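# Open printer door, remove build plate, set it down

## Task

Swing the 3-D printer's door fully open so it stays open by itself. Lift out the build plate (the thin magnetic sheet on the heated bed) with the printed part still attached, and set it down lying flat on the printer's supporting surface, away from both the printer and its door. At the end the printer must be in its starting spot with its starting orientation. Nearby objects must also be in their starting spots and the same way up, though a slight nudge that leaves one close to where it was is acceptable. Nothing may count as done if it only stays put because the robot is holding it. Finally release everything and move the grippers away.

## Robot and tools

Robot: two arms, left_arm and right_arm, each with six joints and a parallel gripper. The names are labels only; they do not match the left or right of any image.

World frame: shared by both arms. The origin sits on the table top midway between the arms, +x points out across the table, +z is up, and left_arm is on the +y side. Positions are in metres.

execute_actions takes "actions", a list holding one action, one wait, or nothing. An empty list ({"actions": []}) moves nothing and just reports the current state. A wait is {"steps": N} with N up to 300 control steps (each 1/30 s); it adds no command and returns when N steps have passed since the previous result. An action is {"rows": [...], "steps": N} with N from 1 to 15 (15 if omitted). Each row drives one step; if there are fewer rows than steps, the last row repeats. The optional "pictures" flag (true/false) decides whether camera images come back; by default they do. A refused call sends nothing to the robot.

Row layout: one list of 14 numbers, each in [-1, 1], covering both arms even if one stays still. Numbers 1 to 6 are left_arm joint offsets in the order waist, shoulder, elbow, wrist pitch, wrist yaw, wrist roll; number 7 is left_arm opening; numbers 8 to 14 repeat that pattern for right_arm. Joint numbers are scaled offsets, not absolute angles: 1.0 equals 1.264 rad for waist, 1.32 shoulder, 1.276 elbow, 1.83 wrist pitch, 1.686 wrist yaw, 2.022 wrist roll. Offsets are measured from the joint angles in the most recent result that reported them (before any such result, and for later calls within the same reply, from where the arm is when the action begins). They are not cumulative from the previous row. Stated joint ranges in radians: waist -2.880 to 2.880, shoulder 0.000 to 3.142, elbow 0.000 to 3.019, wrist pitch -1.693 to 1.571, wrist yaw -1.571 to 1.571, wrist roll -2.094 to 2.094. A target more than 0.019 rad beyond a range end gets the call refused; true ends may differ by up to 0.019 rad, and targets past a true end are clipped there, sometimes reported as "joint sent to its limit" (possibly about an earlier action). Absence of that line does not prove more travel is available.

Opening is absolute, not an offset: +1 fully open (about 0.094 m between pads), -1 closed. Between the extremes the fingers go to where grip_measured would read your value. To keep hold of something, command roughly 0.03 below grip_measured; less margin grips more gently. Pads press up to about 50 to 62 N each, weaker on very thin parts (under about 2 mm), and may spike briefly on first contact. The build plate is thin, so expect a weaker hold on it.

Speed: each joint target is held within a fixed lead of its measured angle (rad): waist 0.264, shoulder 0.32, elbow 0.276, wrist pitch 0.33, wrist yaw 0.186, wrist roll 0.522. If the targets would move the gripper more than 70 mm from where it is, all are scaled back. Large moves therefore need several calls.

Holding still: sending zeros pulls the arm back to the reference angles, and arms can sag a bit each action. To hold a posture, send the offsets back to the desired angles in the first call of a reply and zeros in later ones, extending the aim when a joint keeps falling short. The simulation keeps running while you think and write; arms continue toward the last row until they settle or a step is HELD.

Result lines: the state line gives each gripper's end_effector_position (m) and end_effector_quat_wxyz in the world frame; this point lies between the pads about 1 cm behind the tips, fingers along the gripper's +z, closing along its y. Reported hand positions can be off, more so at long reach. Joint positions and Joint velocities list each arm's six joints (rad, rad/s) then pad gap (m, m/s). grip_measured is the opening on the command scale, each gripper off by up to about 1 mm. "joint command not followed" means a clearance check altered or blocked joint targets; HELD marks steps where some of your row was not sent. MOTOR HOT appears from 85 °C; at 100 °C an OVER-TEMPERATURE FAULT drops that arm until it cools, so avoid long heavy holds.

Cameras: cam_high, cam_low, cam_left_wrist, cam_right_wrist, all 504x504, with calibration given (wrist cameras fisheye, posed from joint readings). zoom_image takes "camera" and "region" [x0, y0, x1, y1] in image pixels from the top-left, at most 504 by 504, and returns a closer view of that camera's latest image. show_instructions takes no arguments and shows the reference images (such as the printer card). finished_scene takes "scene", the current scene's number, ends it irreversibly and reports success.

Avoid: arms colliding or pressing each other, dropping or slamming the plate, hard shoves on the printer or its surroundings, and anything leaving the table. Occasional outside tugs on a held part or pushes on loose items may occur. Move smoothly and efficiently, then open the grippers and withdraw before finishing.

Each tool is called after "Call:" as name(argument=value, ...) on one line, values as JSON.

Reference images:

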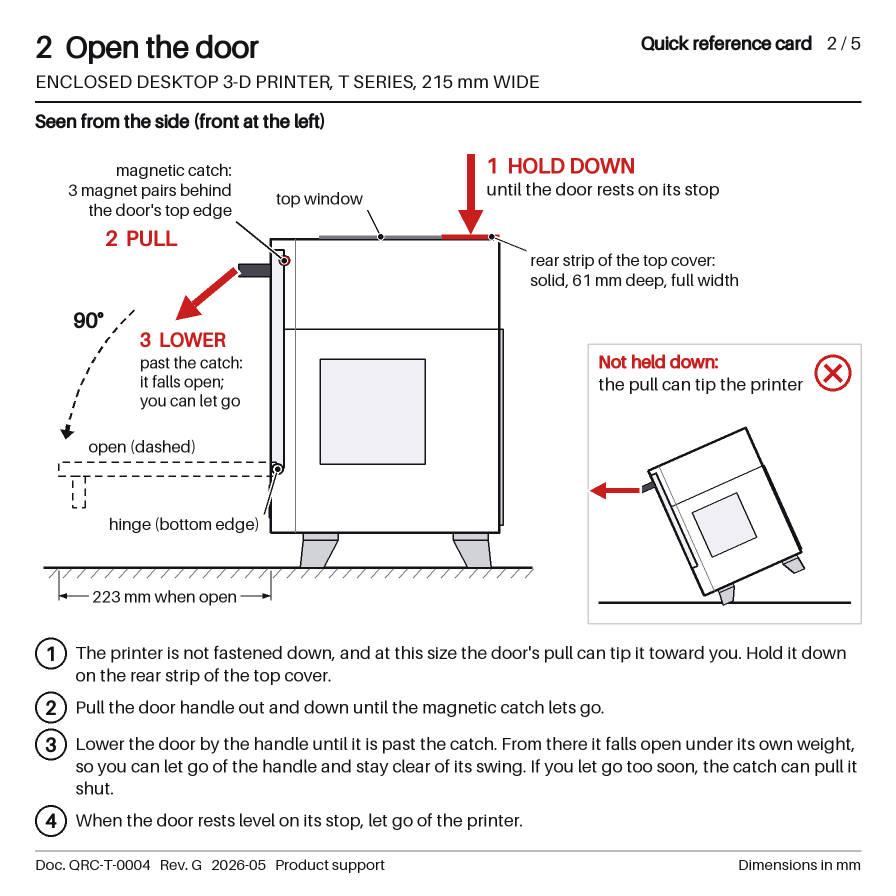

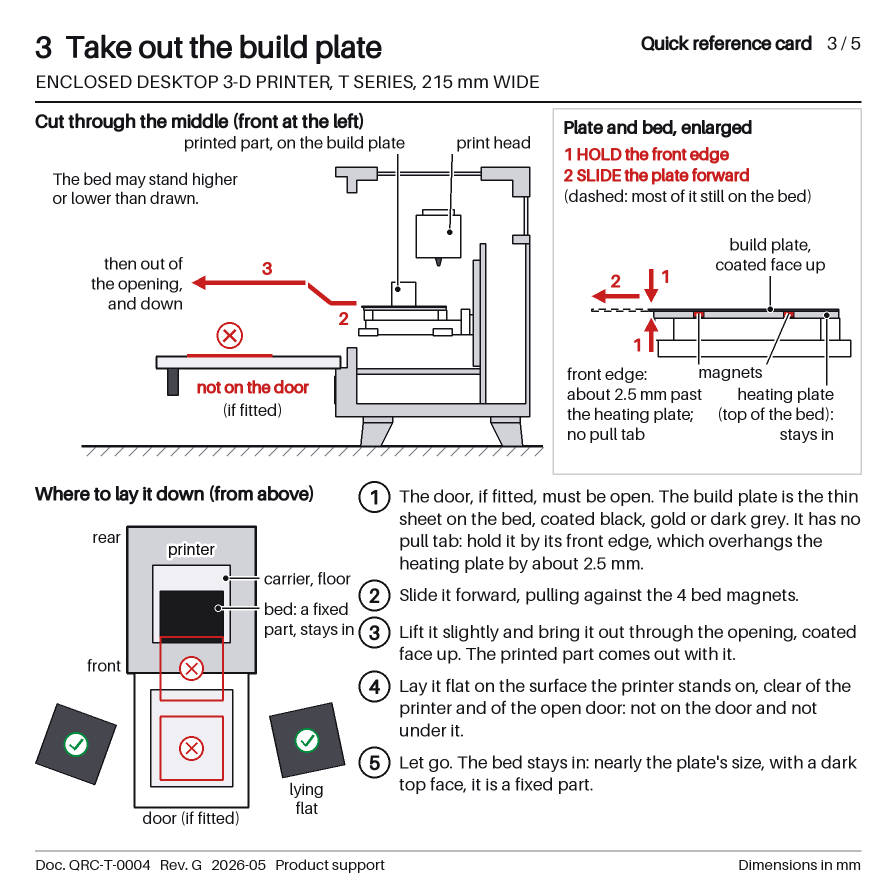

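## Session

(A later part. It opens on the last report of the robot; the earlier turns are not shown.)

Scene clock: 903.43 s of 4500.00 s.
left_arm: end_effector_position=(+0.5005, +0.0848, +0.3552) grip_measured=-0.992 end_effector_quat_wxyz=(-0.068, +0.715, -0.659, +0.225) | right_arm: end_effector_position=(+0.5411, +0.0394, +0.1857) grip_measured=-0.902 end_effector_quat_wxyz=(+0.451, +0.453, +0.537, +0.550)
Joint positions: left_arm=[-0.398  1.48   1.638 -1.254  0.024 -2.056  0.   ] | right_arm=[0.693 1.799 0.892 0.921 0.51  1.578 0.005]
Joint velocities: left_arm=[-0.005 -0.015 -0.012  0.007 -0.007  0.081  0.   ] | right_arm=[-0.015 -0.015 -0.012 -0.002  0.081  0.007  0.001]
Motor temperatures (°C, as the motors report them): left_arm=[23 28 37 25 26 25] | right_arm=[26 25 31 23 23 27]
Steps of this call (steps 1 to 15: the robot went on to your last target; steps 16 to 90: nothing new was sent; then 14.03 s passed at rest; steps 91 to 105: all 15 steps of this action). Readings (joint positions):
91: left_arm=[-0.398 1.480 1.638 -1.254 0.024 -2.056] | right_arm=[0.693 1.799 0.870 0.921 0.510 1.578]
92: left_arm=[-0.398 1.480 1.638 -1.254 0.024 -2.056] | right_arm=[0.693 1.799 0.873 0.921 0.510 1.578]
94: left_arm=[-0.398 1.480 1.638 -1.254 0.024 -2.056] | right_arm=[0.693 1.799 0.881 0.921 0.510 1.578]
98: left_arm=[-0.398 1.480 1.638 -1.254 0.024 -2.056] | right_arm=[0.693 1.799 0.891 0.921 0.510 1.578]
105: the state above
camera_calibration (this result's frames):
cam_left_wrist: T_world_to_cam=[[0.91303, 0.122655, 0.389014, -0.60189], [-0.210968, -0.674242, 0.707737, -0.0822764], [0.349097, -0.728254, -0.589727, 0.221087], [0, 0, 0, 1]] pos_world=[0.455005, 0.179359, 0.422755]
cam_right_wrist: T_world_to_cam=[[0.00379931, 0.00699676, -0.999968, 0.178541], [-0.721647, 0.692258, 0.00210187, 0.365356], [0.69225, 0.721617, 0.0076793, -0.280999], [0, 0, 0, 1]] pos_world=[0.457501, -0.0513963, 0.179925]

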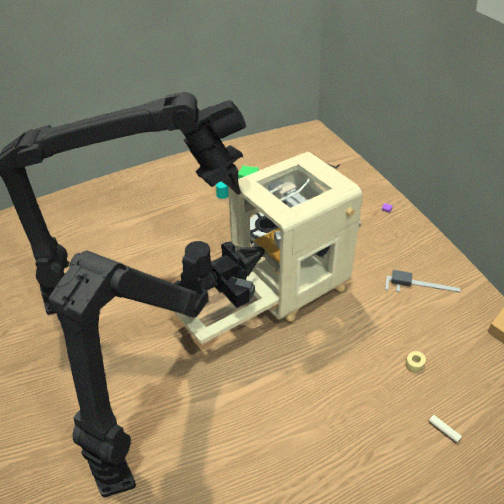

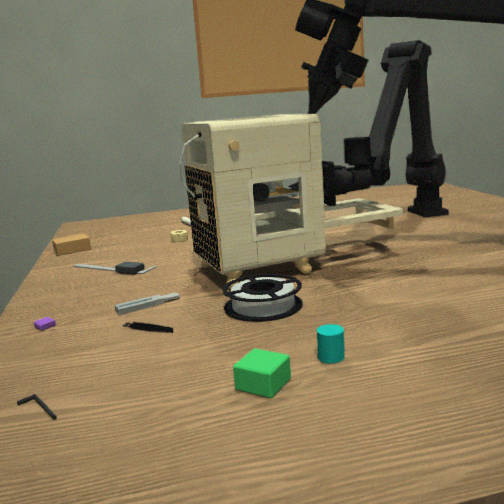

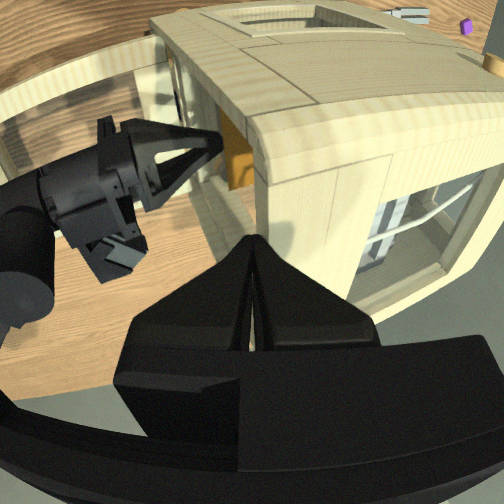

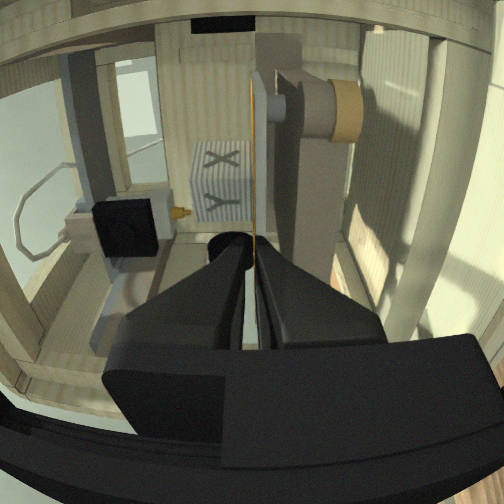

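Call:
execute_actions(actions=[{"rows":[[0,0,0.02,0,0,0,-1,0,0.0105,0.05,0.012,0,0,-0.9],[0,0,0.02,0,0,0,-1,0,0.0105,0.05,0.012,0,0,-0.9],[0,0,0.02,0,0,0,-1,0,0.0105,0.05,0.012,0,0,-0.9],[0,0,0.02,0,0,0,-1,0,0.0105,0.05,0.012,0,0,-0.9],[0,0,0.02,0,0,0,-1,0,0.0105,0.05,0.012,0,0,-0.9],[0,0,0.02,0,0,0,-1,-0.018,0.0105,0.05,0.012,0,0,-0.9]],"steps":15}])

Call:
zoom_image(camera="cam_right_wrist", region=[190,160,310,280])

Scene clock: 912.70 s of 4500.00 s.
left_arm: end_effector_position=(+0.5005, +0.0848, +0.3552) grip_measured=-0.992 end_effector_quat_wxyz=(-0.068, +0.715, -0.659, +0.225) | right_arm: end_effector_position=(+0.5471, +0.0349, +0.1848) grip_measured=-0.902 end_effector_quat_wxyz=(+0.454, +0.456, +0.535, +0.547)
Joint positions: left_arm=[-0.398  1.48   1.638 -1.254  0.024 -2.056  0.   ] | right_arm=[0.681 1.807 0.899 0.921 0.509 1.578 0.005]
Joint velocities: left_arm=[ 0.005 -0.005  0.007  0.007  0.051  0.007 -0.001] | right_arm=[ 0.015 -0.024  0.002  0.012 -0.051  0.007  0.001]
Motor temperatures (°C, as the motors report them): left_arm=[23 28 37 25 26 25] | right_arm=[26 25 32 23 23 27]
Steps of this call (steps 1 to 15: the robot went on to your last target; steps 16 to 90: nothing new was sent; then 5.77 s passed at rest; steps 91 to 105: all 15 steps of this action). Readings (joint positions):
91: left_arm=[-0.398 1.480 1.638 -1.254 0.024 -2.056] | right_arm=[0.693 1.800 0.893 0.921 0.510 1.578]
92: left_arm=[-0.398 1.480 1.638 -1.254 0.024 -2.056] | right_arm=[0.693 1.801 0.894 0.921 0.510 1.578]
94: left_arm=[-0.398 1.480 1.638 -1.254 0.024 -2.056] | right_arm=[0.693 1.804 0.898 0.921 0.510 1.578]
98: left_arm=[-0.398 1.480 1.638 -1.254 0.024 -2.056] | right_arm=[0.688 1.806 0.899 0.921 0.510 1.578]
105: the state above
camera_calibration (this result's frames):
cam_left_wrist: T_world_to_cam=[[0.91303, 0.122655, 0.389014, -0.60189], [-0.210968, -0.674242, 0.707737, -0.0822764], [0.349097, -0.728254, -0.589727, 0.221087], [0, 0, 0, 1]] pos_world=[0.455005, 0.179359, 0.422755]
cam_right_wrist: T_world_to_cam=[[0.00418005, 0.00718201, -0.999965, 0.177399], [-0.71448, 0.699653, 0.00203842, 0.368628], [0.699644, 0.714446, 0.00805598, -0.285779], [0, 0, 0, 1]] pos_world=[0.462579, -0.0550116, 0.178944]

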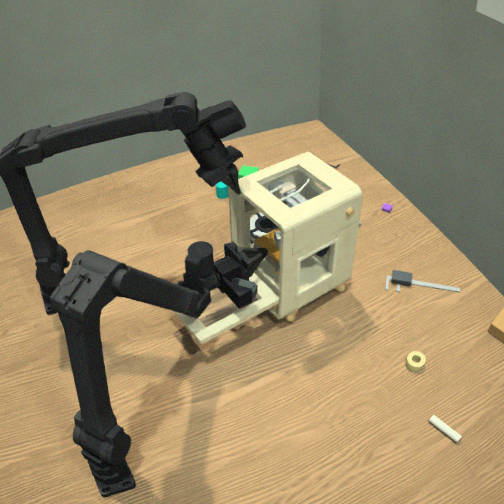

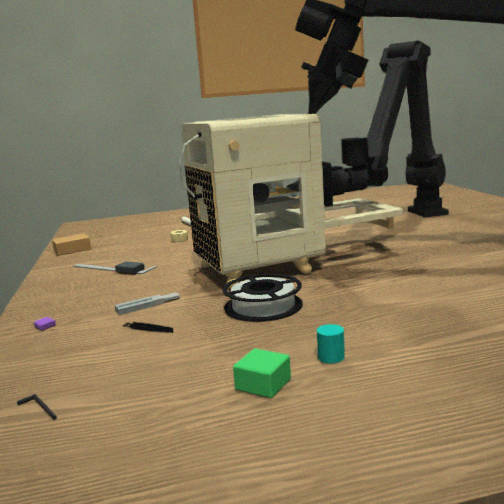

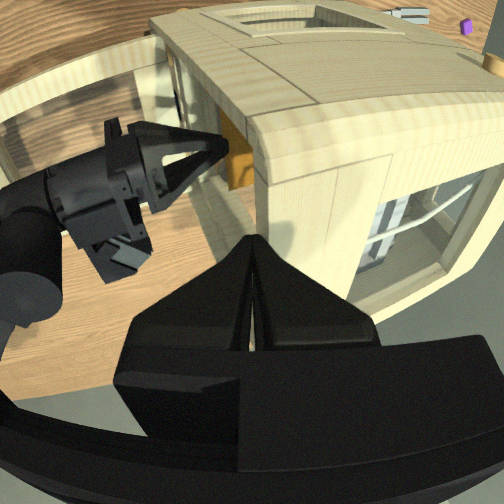

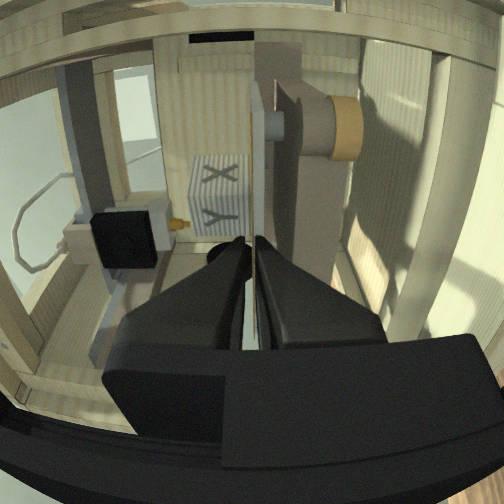

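Region (190, 160, 310, 280) of cam_right_wrist's 504x504 image, scaled by 4.200, with more detail than that image has.

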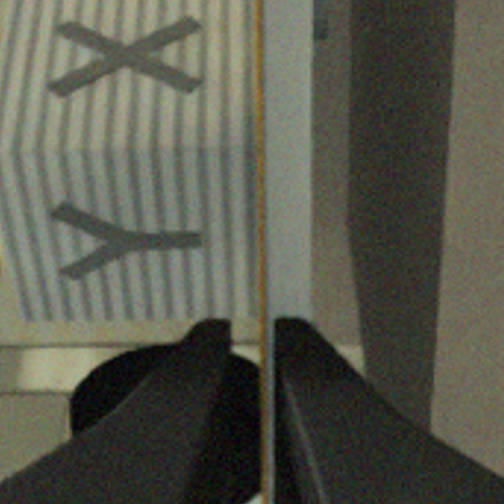

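Call:
execute_actions(actions=[{"rows":[[0,0,0.02,0,0,0,-1,-0.008,-0.008,0.05,0.016,0,0,-0.9],[0,0,0.02,0,0,0,-1,-0.008,-0.012,0.05,0.018,0,0,-0.9],[0,0,0.02,0,0,0,-1,-0.008,-0.016,0.052,0.02,0,0,-0.9],[0,0,0.02,0,0,0,-1,-0.008,-0.02,0.054,0.022,0,0,-0.9]],"steps":15}])

Call:
zoom_image(camera="cam_right_wrist", region=[190,160,310,280])

Scene clock: 920.23 s of 4500.00 s.
left_arm: end_effector_position=(+0.5005, +0.0848, +0.3552) grip_measured=-0.992 end_effector_quat_wxyz=(-0.068, +0.715, -0.659, +0.225) | right_arm: end_effector_position=(+0.5471, +0.0349, +0.1856) grip_measured=-0.901 end_effector_quat_wxyz=(+0.454, +0.456, +0.534, +0.548)
Joint positions: left_arm=[-0.398  1.48   1.638 -1.254  0.024 -2.056  0.   ] | right_arm=[0.681 1.806 0.899 0.923 0.509 1.578 0.005]
Joint velocities: left_arm=[-0.015 -0.005 -0.027  0.012  0.022 -0.037  0.   ] | right_arm=[-0.005  0.005  0.017 -0.002 -0.037 -0.037 -0.   ]
Motor temperatures (°C, as the motors report them): left_arm=[23 28 37 25 26 25] | right_arm=[26 25 33 23 23 27]
Steps of this call (steps 1 to 15: the robot went on to your last target; steps 16 to 90: nothing new was sent; then 4.03 s passed at rest; steps 91 to 105: all 15 steps of this action). Readings (joint positions):
91: left_arm=[-0.398 1.480 1.638 -1.254 0.024 -2.056] | right_arm=[0.681 1.807 0.899 0.921 0.509 1.578]
92: left_arm=[-0.398 1.480 1.638 -1.254 0.024 -2.056] | right_arm=[0.681 1.807 0.899 0.921 0.509 1.578]
94: left_arm=[-0.398 1.480 1.638 -1.254 0.024 -2.056] | right_arm=[0.681 1.807 0.899 0.922 0.509 1.578]
98: left_arm=[-0.398 1.480 1.638 -1.254 0.024 -2.056] | right_arm=[0.681 1.806 0.899 0.923 0.509 1.578]
105: the state above
camera_calibration (this result's frames):
cam_left_wrist: T_world_to_cam=[[0.91303, 0.122655, 0.389014, -0.60189], [-0.210968, -0.674242, 0.707737, -0.0822764], [0.349097, -0.728254, -0.589727, 0.221087], [0, 0, 0, 1]] pos_world=[0.455005, 0.179359, 0.422755]
cam_right_wrist: T_world_to_cam=[[0.00655132, 0.00910286, -0.999937, 0.176863], [-0.714484, 0.69965, 0.00168811, 0.36869], [0.699621, 0.714428, 0.0110875, -0.286307], [0, 0, 0, 1]] pos_world=[0.462571, -0.0550185, 0.179404]

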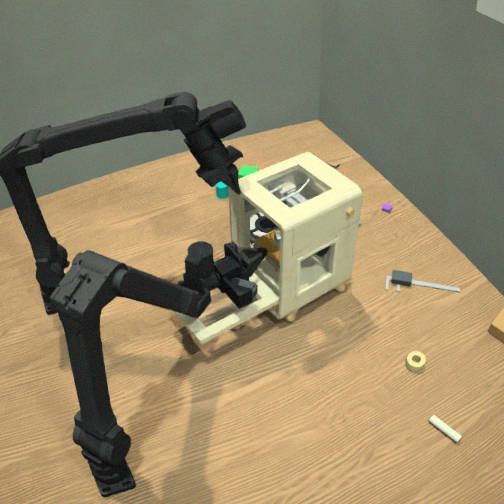

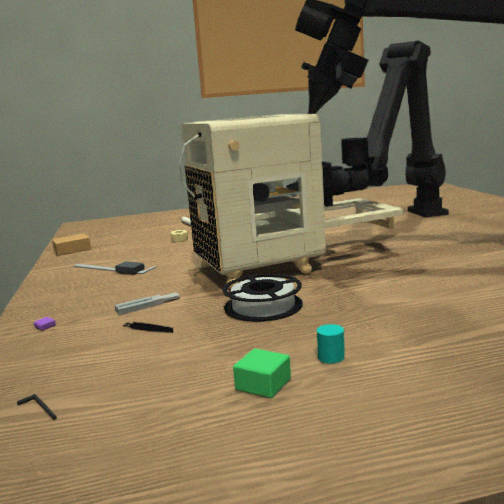

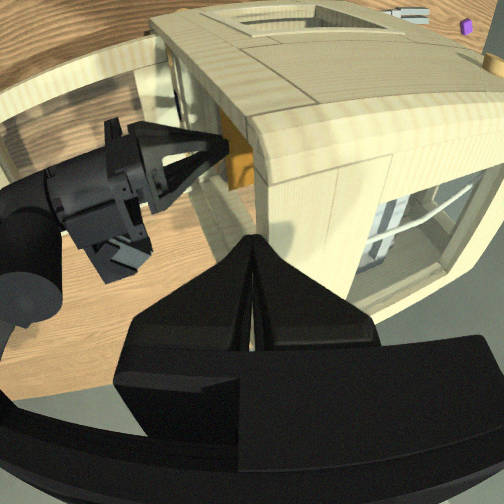

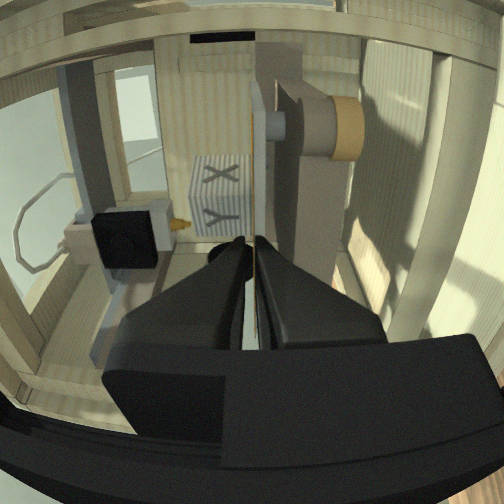

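Region (190, 160, 310, 280) of cam_right_wrist's 504x504 image, scaled by 4.200, with more detail than that image has.

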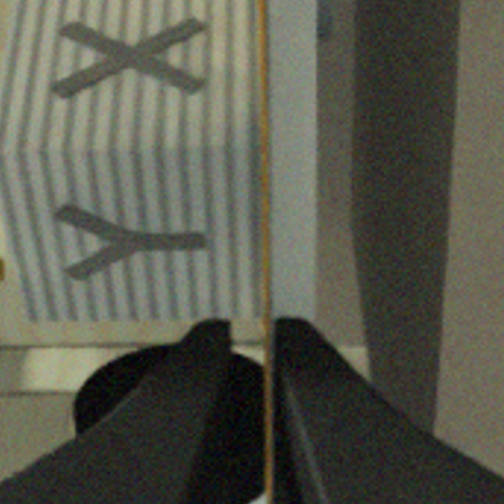

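Call:
execute_actions(actions=[{"rows":[[0,0,0.02,0,0,0,-1,-0.007,-0.02,0.046,0.018,0,0,-0.9],[0,0,0.02,0,0,0,-1,-0.007,-0.022,0.046,0.018,0,0,-0.9],[0,0,0.02,0,0,0,-1,-0.007,-0.024,0.046,0.018,0,0,-0.9],[0,0,0.02,0,0,0,-1,-0.007,-0.026,0.046,0.018,0,0,-0.9],[0,0,0.02,0,0,0,-1,-0.007,-0.028,0.046,0.018,0,0,-0.9],[0,0,0.02,0,0,0,-1,-0.007,-0.03,0.046,0.018,0,0,-0.9]],"steps":12}])

Call:
zoom_image(camera="cam_right_wrist", region=[190,160,310,280])

Scene clock: 931.47 s of 4500.00 s.
left_arm: end_effector_position=(+0.5005, +0.0848, +0.3552) grip_measured=-0.992 end_effector_quat_wxyz=(-0.068, +0.715, -0.659, +0.225) | right_arm: end_effector_position=(+0.5471, +0.0349, +0.1861) grip_measured=-0.901 end_effector_quat_wxyz=(+0.454, +0.456, +0.534, +0.549)
Joint positions: left_arm=[-0.398  1.48   1.638 -1.254  0.024 -2.056  0.   ] | right_arm=[0.681 1.805 0.899 0.923 0.509 1.578 0.005]
Joint velocities: left_arm=[-0.005 -0.015 -0.002  0.017 -0.037  0.051 -0.002] | right_arm=[-0.005  0.005 -0.007  0.012 -0.037 -0.022 -0.   ]
Motor temperatures (°C, as the motors report them): left_arm=[23 28 37 25 26 25] | right_arm=[26 25 34 23 23 27]
Steps of this call (steps 1 to 15: the robot went on to your last target; steps 16 to 90: nothing new was sent; then 7.83 s passed at rest; steps 91 to 102: all 12 steps of this action). Readings (joint positions):
91: left_arm=[-0.398 1.480 1.638 -1.254 0.024 -2.056] | right_arm=[0.681 1.806 0.899 0.923 0.509 1.578]
92: left_arm=[-0.398 1.480 1.638 -1.254 0.024 -2.056] | right_arm=[0.681 1.806 0.899 0.923 0.509 1.578]
94: left_arm=[-0.398 1.480 1.638 -1.254 0.024 -2.056] | right_arm=[0.681 1.805 0.899 0.923 0.509 1.578]
98: left_arm=[-0.398 1.480 1.638 -1.254 0.024 -2.056] | right_arm=[0.681 1.805 0.899 0.923 0.509 1.578]
102: the state above
camera_calibration (this result's frames):
cam_left_wrist: T_world_to_cam=[[0.91303, 0.122655, 0.389014, -0.60189], [-0.210968, -0.674242, 0.707737, -0.0822764], [0.349097, -0.728254, -0.589727, 0.221087], [0, 0, 0, 1]] pos_world=[0.455005, 0.179359, 0.422755]
cam_right_wrist: T_world_to_cam=[[0.00714413, 0.00958307, -0.999929, 0.176989], [-0.714485, 0.699649, 0.00160053, 0.368701], [0.699614, 0.714423, 0.0118453, -0.286407], [0, 0, 0, 1]] pos_world=[0.462542, -0.055042, 0.179779]

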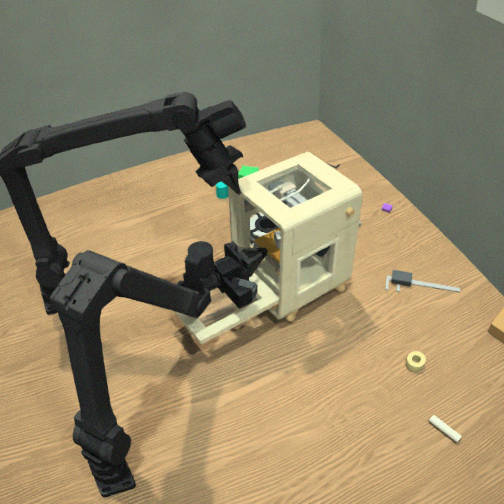

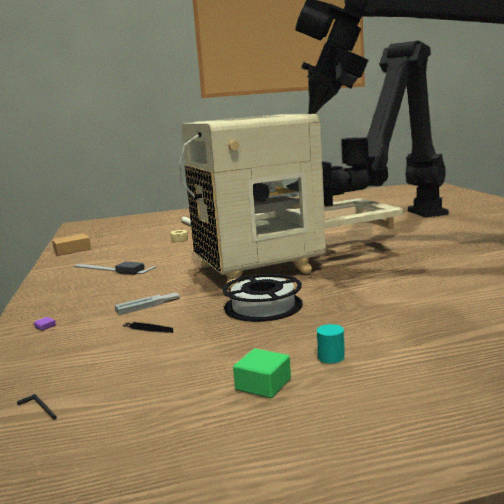

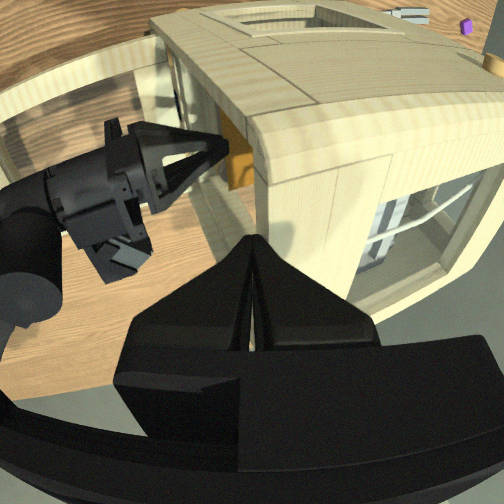

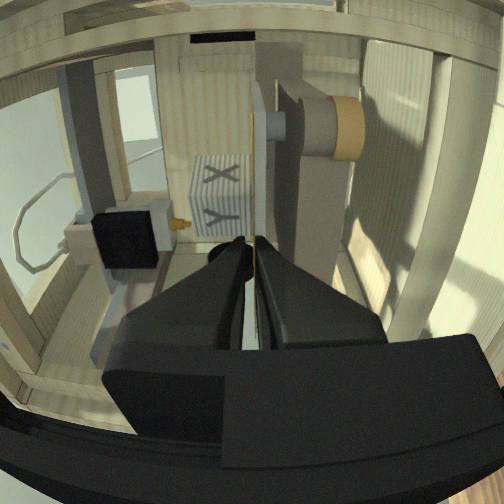

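Region (190, 160, 310, 280) of cam_right_wrist's 504x504 image, scaled by 4.200, with more detail than that image has.

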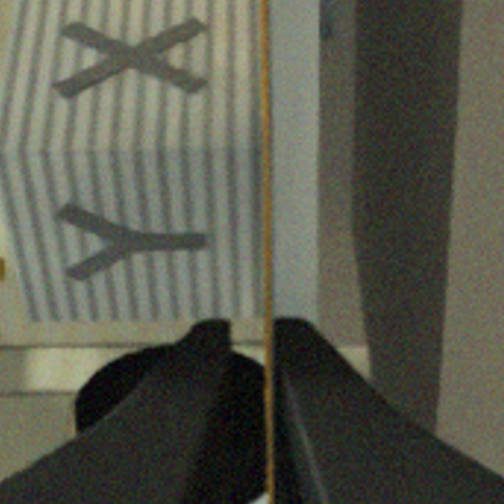

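Call:
execute_actions(actions=[{"rows":[[0,0,0.02,0,0,0,-1,-0.007,-0.03,0.046,0.018,0,0,-0.9],[0,0,0.02,0,0,0,-1,-0.007,-0.04,0.05,0.022,0,0,-0.9],[0,0,0.02,0,0,0,-1,-0.007,-0.05,0.055,0.026,0,0,-0.9],[0,0,0.02,0,0,0,-1,-0.007,-0.05,0.055,0.026,0,0,-0.9],[0,0,0.02,0,0,0,-1,-0.007,-0.05,0.055,0.026,0,0,-0.9],[0,0,0.02,0,0,0,-1,-0.007,-0.05,0.055,0.026,0,0,-0.9],[0,0,0.02,0,0,0,-1,-0.007,-0.028,0.046,0.018,0,0,-0.9]],"steps":15}])

Call:
zoom_image(camera="cam_right_wrist", region=[190,160,310,280])

Scene clock: 943.47 s of 4500.00 s.
left_arm: end_effector_position=(+0.5005, +0.0848, +0.3552) grip_measured=-0.992 end_effector_quat_wxyz=(-0.068, +0.715, -0.659, +0.225) | right_arm: end_effector_position=(+0.5469, +0.0350, +0.1872) grip_measured=-0.901 end_effector_quat_wxyz=(+0.454, +0.455, +0.533, +0.550)
Joint positions: left_arm=[-0.398  1.48   1.638 -1.254  0.024 -2.056  0.   ] | right_arm=[0.681 1.804 0.899 0.923 0.507 1.578 0.005]
Joint velocities: left_arm=[ 0.005 -0.015 -0.002 -0.012  0.007 -0.022 -0.   ] | right_arm=[-0.034 -0.015 -0.017  0.007  0.007  0.007  0.   ]
Motor temperatures (°C, as the motors report them): left_arm=[23 28 37 25 26 25] | right_arm=[26 26 34 23 23 27]
Steps of this call (steps 1 to 15: the robot went on to your last target; steps 16 to 90: nothing new was sent; then 8.50 s passed at rest; steps 91 to 105: all 15 steps of this action). Readings (joint positions):
91: left_arm=[-0.398 1.480 1.638 -1.254 0.024 -2.056] | right_arm=[0.681 1.805 0.899 0.923 0.509 1.578]
92: left_arm=[-0.398 1.480 1.638 -1.254 0.024 -2.056] | right_arm=[0.681 1.804 0.899 0.923 0.509 1.578]
94: left_arm=[-0.398 1.480 1.638 -1.254 0.024 -2.056] | right_arm=[0.681 1.804 0.899 0.923 0.507 1.578]
98: left_arm=[-0.398 1.480 1.638 -1.254 0.024 -2.056] | right_arm=[0.681 1.804 0.899 0.923 0.507 1.578]
105: the state above
camera_calibration (this result's frames):
cam_left_wrist: T_world_to_cam=[[0.91303, 0.122655, 0.389014, -0.60189], [-0.210968, -0.674242, 0.707737, -0.0822764], [0.349097, -0.728254, -0.589727, 0.221087], [0, 0, 0, 1]] pos_world=[0.455005, 0.179359, 0.422755]
cam_right_wrist: T_world_to_cam=[[0.00862752, 0.0107765, -0.999905, 0.177304], [-0.715287, 0.698829, 0.00135989, 0.36904], [0.698777, 0.715207, 0.0137374, -0.286353], [0, 0, 0, 1]] pos_world=[0.462537, -0.0550047, 0.180719]

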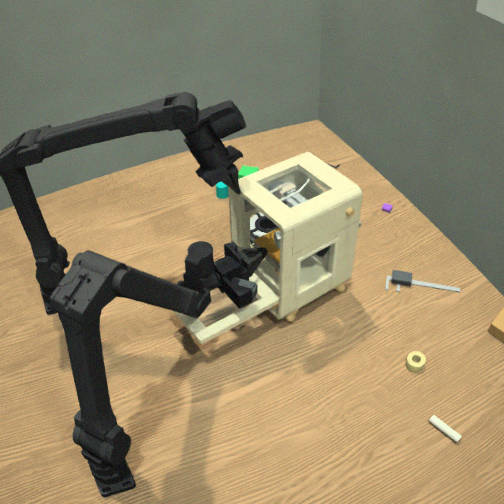

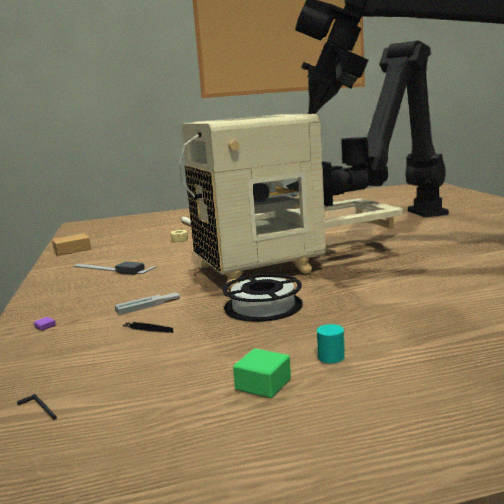

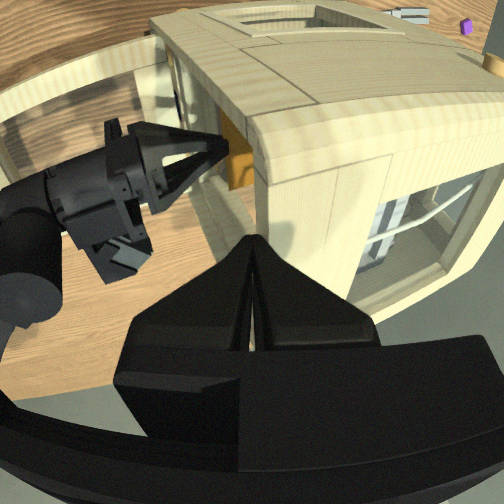

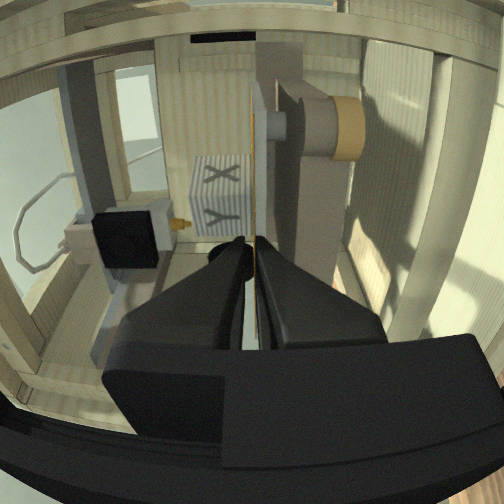

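Region (190, 160, 310, 280) of cam_right_wrist's 504x504 image, scaled by 4.200, with more detail than that image has.

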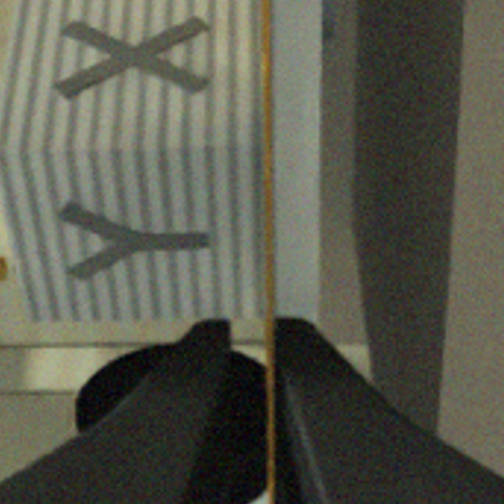

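Call:
execute_actions(actions=[{"rows":[[0,0,0.02,0,0,0,-1,-0.007,-0.01,0.04,0.012,0,0,-0.93],[0,0,0.02,0,0,0,-1,-0.007,0,0.04,0.012,0,0,-0.95],[0,0,0.02,0,0,0,-1,-0.007,0.003,0.04,0.012,0,0,-0.97],[0,0,0.02,0,0,0,-1,-0.007,0.003,0.04,0.012,0,0,-1]],"steps":15}], pictures=false)

Call:
execute_actions(actions=[{"rows":[[0,0,0.02,0,0,0,-1,-0.004,-0.02,0.03,0.016,0,0,-1],[0,0,0.02,0,0,0,-1,0,-0.035,0.03,0.02,0,0,-1],[0,0,0.02,0,0,0,-1,0,-0.05,0.025,0.022,0,0,-1],[0,0,0.02,0,0,0,-1,0,-0.06,0.02,0.024,0,0,-1],[0,0,0.02,0,0,0,-1,0,-0.065,0.02,0.024,0,0,-1],[0,0,0.02,0,0,0,-1,0,-0.065,0.02,0.024,0,0,-1],[0,0,0.02,0,0,0,-1,0,-0.065,0.02,0.024,0,0,-1],[0,0,0.02,0,0,0,-1,0,-0.03,0.03,0.018,0,0,-1]],"steps":15}])

Call:
zoom_image(camera="cam_right_wrist", region=[190,160,310,280])

Scene clock: 964.27 s of 4500.00 s.
left_arm: end_effector_position=(+0.5005, +0.0848, +0.3552) grip_measured=-0.992 end_effector_quat_wxyz=(-0.068, +0.715, -0.659, +0.225) | right_arm: end_effector_position=(+0.5472, +0.0350, +0.1842) grip_measured=-0.981 end_effector_quat_wxyz=(+0.454, +0.456, +0.535, +0.548)
Joint positions: left_arm=[-0.398  1.48   1.638 -1.254  0.024 -2.056  0.   ] | right_arm=[0.681 1.809 0.899 0.923 0.508 1.578 0.001]
Joint velocities: left_arm=[-0.005 -0.015  0.007  0.002 -0.007 -0.007 -0.001] | right_arm=[-0.015 -0.005  0.017  0.027  0.037  0.007  0.   ]
Motor temperatures (°C, as the motors report them): left_arm=[23 28 37 25 26 25] | right_arm=[26 26 34 23 23 27]
Steps of this call (steps 1 to 15: the robot went on to your last target; steps 16 to 90: nothing new was sent; then 17.30 s passed at rest; steps 91 to 105: all 15 steps of this action). Readings (joint positions):
91: left_arm=[-0.398 1.480 1.638 -1.254 0.024 -2.056] | right_arm=[0.681 1.805 0.899 0.923 0.507 1.578]
92: left_arm=[-0.398 1.480 1.638 -1.254 0.024 -2.056] | right_arm=[0.681 1.807 0.899 0.923 0.507 1.578]
94: left_arm=[-0.398 1.480 1.638 -1.254 0.024 -2.056] | right_arm=[0.681 1.808 0.899 0.923 0.508 1.578]
98: left_arm=[-0.398 1.480 1.638 -1.254 0.024 -2.056] | right_arm=[0.681 1.809 0.899 0.923 0.508 1.578]
105: the state above

Scene clock: 964.77 s of 4500.00 s.
left_arm: end_effector_position=(+0.5005, +0.0848, +0.3552) grip_measured=-0.992 end_effector_quat_wxyz=(-0.068, +0.715, -0.659, +0.225) | right_arm: end_effector_position=(+0.5452, +0.0337, +0.2112) grip_measured=-0.981 end_effector_quat_wxyz=(+0.457, +0.452, +0.518, +0.565)
Joint positions: left_arm=[-0.398  1.48   1.638 -1.254  0.024 -2.056  0.   ] | right_arm=[0.681 1.768 0.901 0.93  0.507 1.578 0.001]
Joint velocities: left_arm=[-0.015 -0.005 -0.012 -0.012  0.037  0.022 -0.   ] | right_arm=[-0.015 -0.015 -0.002  0.007 -0.051 -0.007 -0.   ]
Motor temperatures (°C, as the motors report them): left_arm=[23 28 37 25 26 25] | right_arm=[26 26 34 23 23 27]
Steps of this call (steps 1 to 15: all 15 steps of this action). Readings (joint positions):
1: left_arm=[-0.398 1.480 1.638 -1.254 0.024 -2.056] | right_arm=[0.681 1.809 0.899 0.923 0.508 1.578]
2: left_arm=[-0.398 1.480 1.638 -1.254 0.024 -2.056] | right_arm=[0.681 1.807 0.899 0.923 0.508 1.578]
4: left_arm=[-0.398 1.480 1.638 -1.254 0.024 -2.056] | right_arm=[0.681 1.805 0.899 0.923 0.507 1.578]
8: left_arm=[-0.398 1.480 1.638 -1.254 0.024 -2.056] | right_arm=[0.681 1.778 0.899 0.924 0.507 1.578]
15: the state above
camera_calibration (this result's frames):
cam_left_wrist: T_world_to_cam=[[0.91303, 0.122655, 0.389014, -0.60189], [-0.210968, -0.674242, 0.707737, -0.0822764], [0.349097, -0.728254, -0.589727, 0.221087], [0, 0, 0, 1]] pos_world=[0.455005, 0.179359, 0.422755]
cam_right_wrist: T_world_to_cam=[[0.0423964, 0.0381284, -0.998373, 0.181641], [-0.715514, 0.698588, -0.00370521, 0.369902], [0.697311, 0.714507, 0.0568991, -0.292836], [0, 0, 0, 1]] pos_world=[0.461167, -0.0561012, 0.199378]

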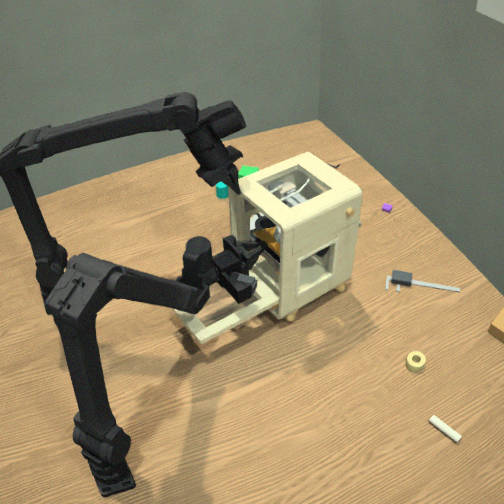

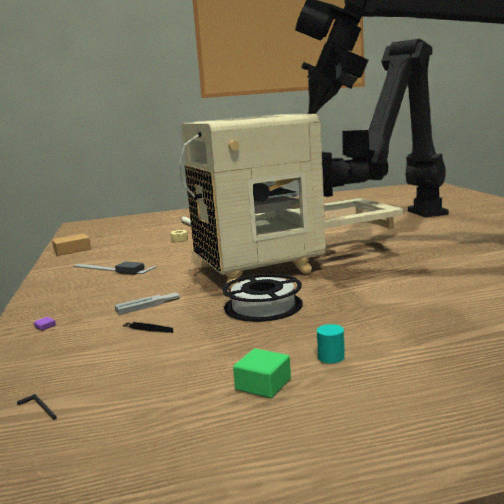

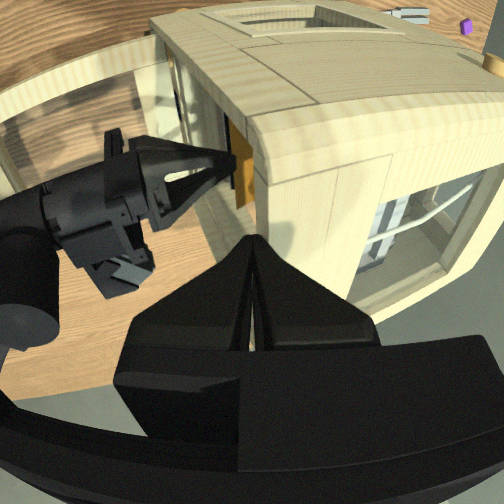

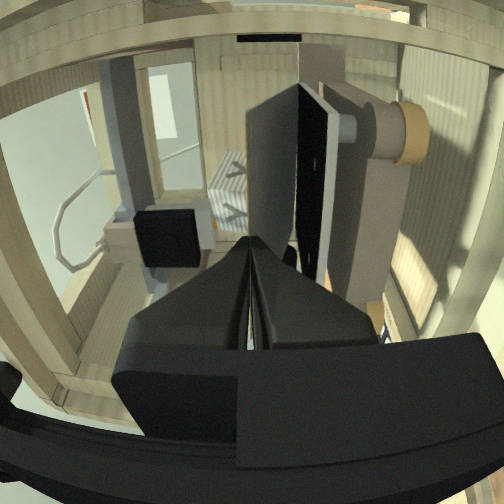

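Region (190, 160, 310, 280) of cam_right_wrist's 504x504 image, scaled by 4.200, with more detail than that image has.

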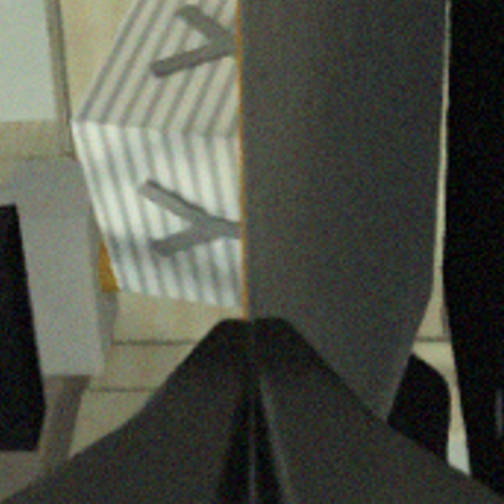

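Call:
execute_actions(actions=[{"rows":[[0,0,0.02,0,0,0,-1,0.006,-0.014,0.01,0.014,0.001,0,-1],[0,0,0.02,0,0,0,-1,0.008,-0.016,0.0,0.014,0.002,0,-1],[0,0,0.02,0,0,0,-1,0.009,-0.018,-0.008,0.014,0.003,0,-1],[0,0,0.02,0,0,0,-1,0.0105,-0.02,-0.012,0.014,0.004,0,-1],[0,0,0.02,0,0,0,-1,0.012,-0.022,-0.016,0.014,0.005,0,-1],[0,0,0.02,0,0,0,-1,0.0135,-0.024,-0.02,0.014,0.006,0,-1],[0,0,0.02,0,0,0,-1,0.015,-0.026,-0.024,0.014,0.007,0,-1],[0,0,0.02,0,0,0,-1,0.0165,-0.028,-0.028,0.014,0.008,0,-1],[0,0,0.02,0,0,0,-1,0.018,-0.03,-0.032,0.014,0.009,0,-1],[0,0,0.02,0,0,0,-1,0.0195,-0.032,-0.036,0.014,0.01,0,-1],[0,0,0.02,0,0,0,-1,0.021,-0.034,-0.04,0.014,0.011,0,-1],[0,0,0.02,0,0,0,-1,0.0225,-0.036,-0.043,0.014,0.012,0,-1],[0,0,0.02,0,0,0,-1,0.024,-0.038,-0.046,0.014,0.014,0,-1]],"steps":15}], pictures=false)

Call:
execute_actions(actions=[{"steps":10}])

Scene clock: 991.63 s of 4500.00 s.
left_arm: end_effector_position=(+0.5005, +0.0848, +0.3552) grip_measured=-0.992 end_effector_quat_wxyz=(-0.068, +0.715, -0.659, +0.225) | right_arm: end_effector_position=(+0.5258, +0.0312, +0.2021) grip_measured=-0.981 end_effector_quat_wxyz=(+0.455, +0.454, +0.528, +0.556)
Joint positions: left_arm=[-0.398  1.48   1.638 -1.254  0.024 -2.056  0.   ] | right_arm=[0.703 1.743 0.849 0.93  0.528 1.578 0.001]
Joint velocities: left_arm=[ 0.005 -0.005 -0.007  0.002 -0.051 -0.051  0.   ] | right_arm=[ 0.024 -0.054 -0.071 -0.007  0.037 -0.037 -0.001]
Motor temperatures (°C, as the motors report them): left_arm=[23 28 37 25 26 25] | right_arm=[26 26 33 23 23 27]
Steps of this call (steps 1 to 15: the robot went on to your last target; steps 16 to 90: nothing new was sent; then 23.37 s passed at rest; steps 91 to 105: all 15 steps of this action). Readings (joint positions):
91: left_arm=[-0.398 1.480 1.638 -1.254 0.024 -2.056] | right_arm=[0.681 1.768 0.901 0.930 0.507 1.578]
92: left_arm=[-0.398 1.480 1.638 -1.254 0.024 -2.056] | right_arm=[0.681 1.768 0.901 0.930 0.507 1.578]
94: left_arm=[-0.398 1.480 1.638 -1.254 0.024 -2.056] | right_arm=[0.682 1.768 0.899 0.930 0.509 1.578]
98: left_arm=[-0.398 1.480 1.638 -1.254 0.024 -2.056] | right_arm=[0.687 1.760 0.882 0.930 0.516 1.578]
105: the state above

Scene clock: 991.97 s of 4500.00 s.
left_arm: end_effector_position=(+0.5005, +0.0848, +0.3552) grip_measured=-0.992 end_effector_quat_wxyz=(-0.068, +0.715, -0.659, +0.225) | right_arm: end_effector_position=(+0.5247, +0.0317, +0.2030) grip_measured=-0.981 end_effector_quat_wxyz=(+0.454, +0.454, +0.528, +0.557)
Joint positions: left_arm=[-0.398  1.48   1.638 -1.254  0.024 -2.056  0.   ] | right_arm=[0.704 1.74  0.847 0.93  0.528 1.578 0.001]
Joint velocities: left_arm=[-0.015  0.015  0.002  0.002 -0.051  0.007 -0.001] | right_arm=[-0.015  0.005 -0.007  0.002 -0.007  0.066  0.   ]
Motor temperatures (°C, as the motors report them): left_arm=[23 28 37 25 26 25] | right_arm=[26 26 33 23 23 27]
Steps of this call (steps 1 to 10: the robot went on to your last target). Readings (joint positions):
1: left_arm=[-0.398 1.480 1.638 -1.254 0.024 -2.056] | right_arm=[0.704 1.741 0.848 0.930 0.528 1.578]
2: left_arm=[-0.398 1.480 1.638 -1.254 0.024 -2.056] | right_arm=[0.704 1.741 0.847 0.930 0.528 1.578]
4: left_arm=[-0.398 1.480 1.638 -1.254 0.024 -2.056] | right_arm=[0.704 1.740 0.847 0.930 0.528 1.578]
8: left_arm=[-0.398 1.480 1.638 -1.254 0.024 -2.056] | right_arm=[0.704 1.740 0.847 0.930 0.528 1.578]
10: the state above
camera_calibration (this result's frames):
cam_left_wrist: T_world_to_cam=[[0.91303, 0.122655, 0.389014, -0.60189], [-0.210968, -0.674242, 0.707737, -0.0822764], [0.349097, -0.728254, -0.589727, 0.221087], [0, 0, 0, 1]] pos_world=[0.455005, 0.179359, 0.422755]
cam_right_wrist: T_world_to_cam=[[0.0220006, 0.0227134, -0.9995, 0.185787], [-0.717431, 0.696629, 0.0000389366, 0.356835], [0.696282, 0.717072, 0.0316216, -0.271087], [0, 0, 0, 1]] pos_world=[0.440671, -0.0584128, 0.194252]

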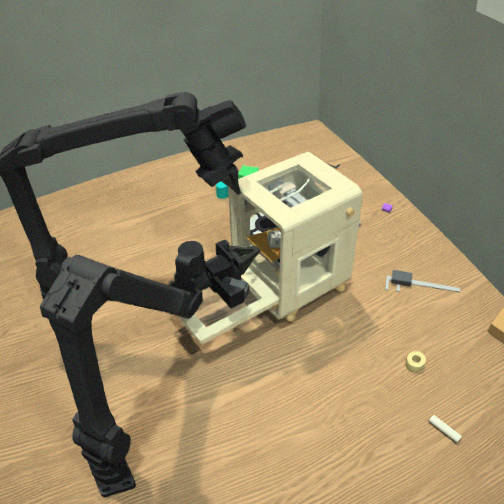

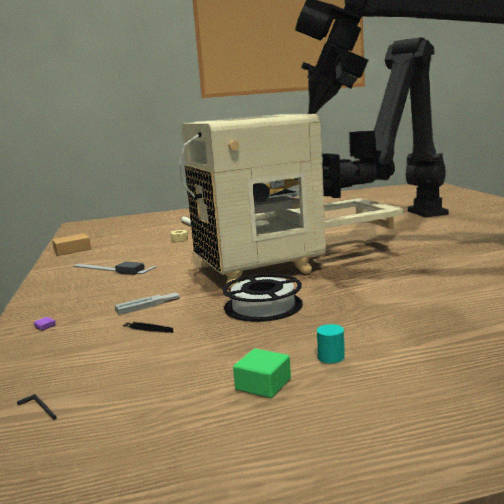

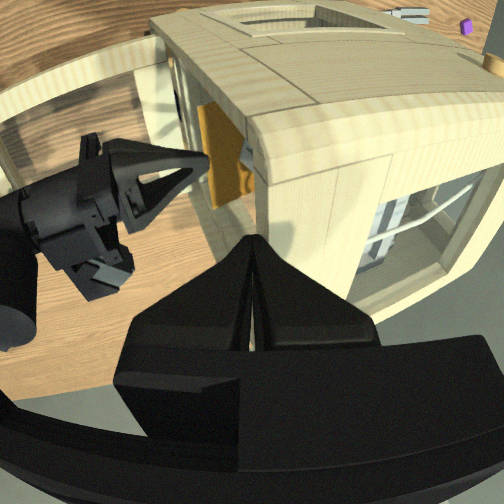

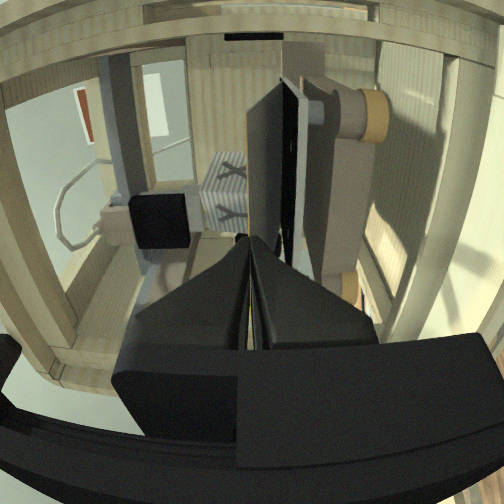

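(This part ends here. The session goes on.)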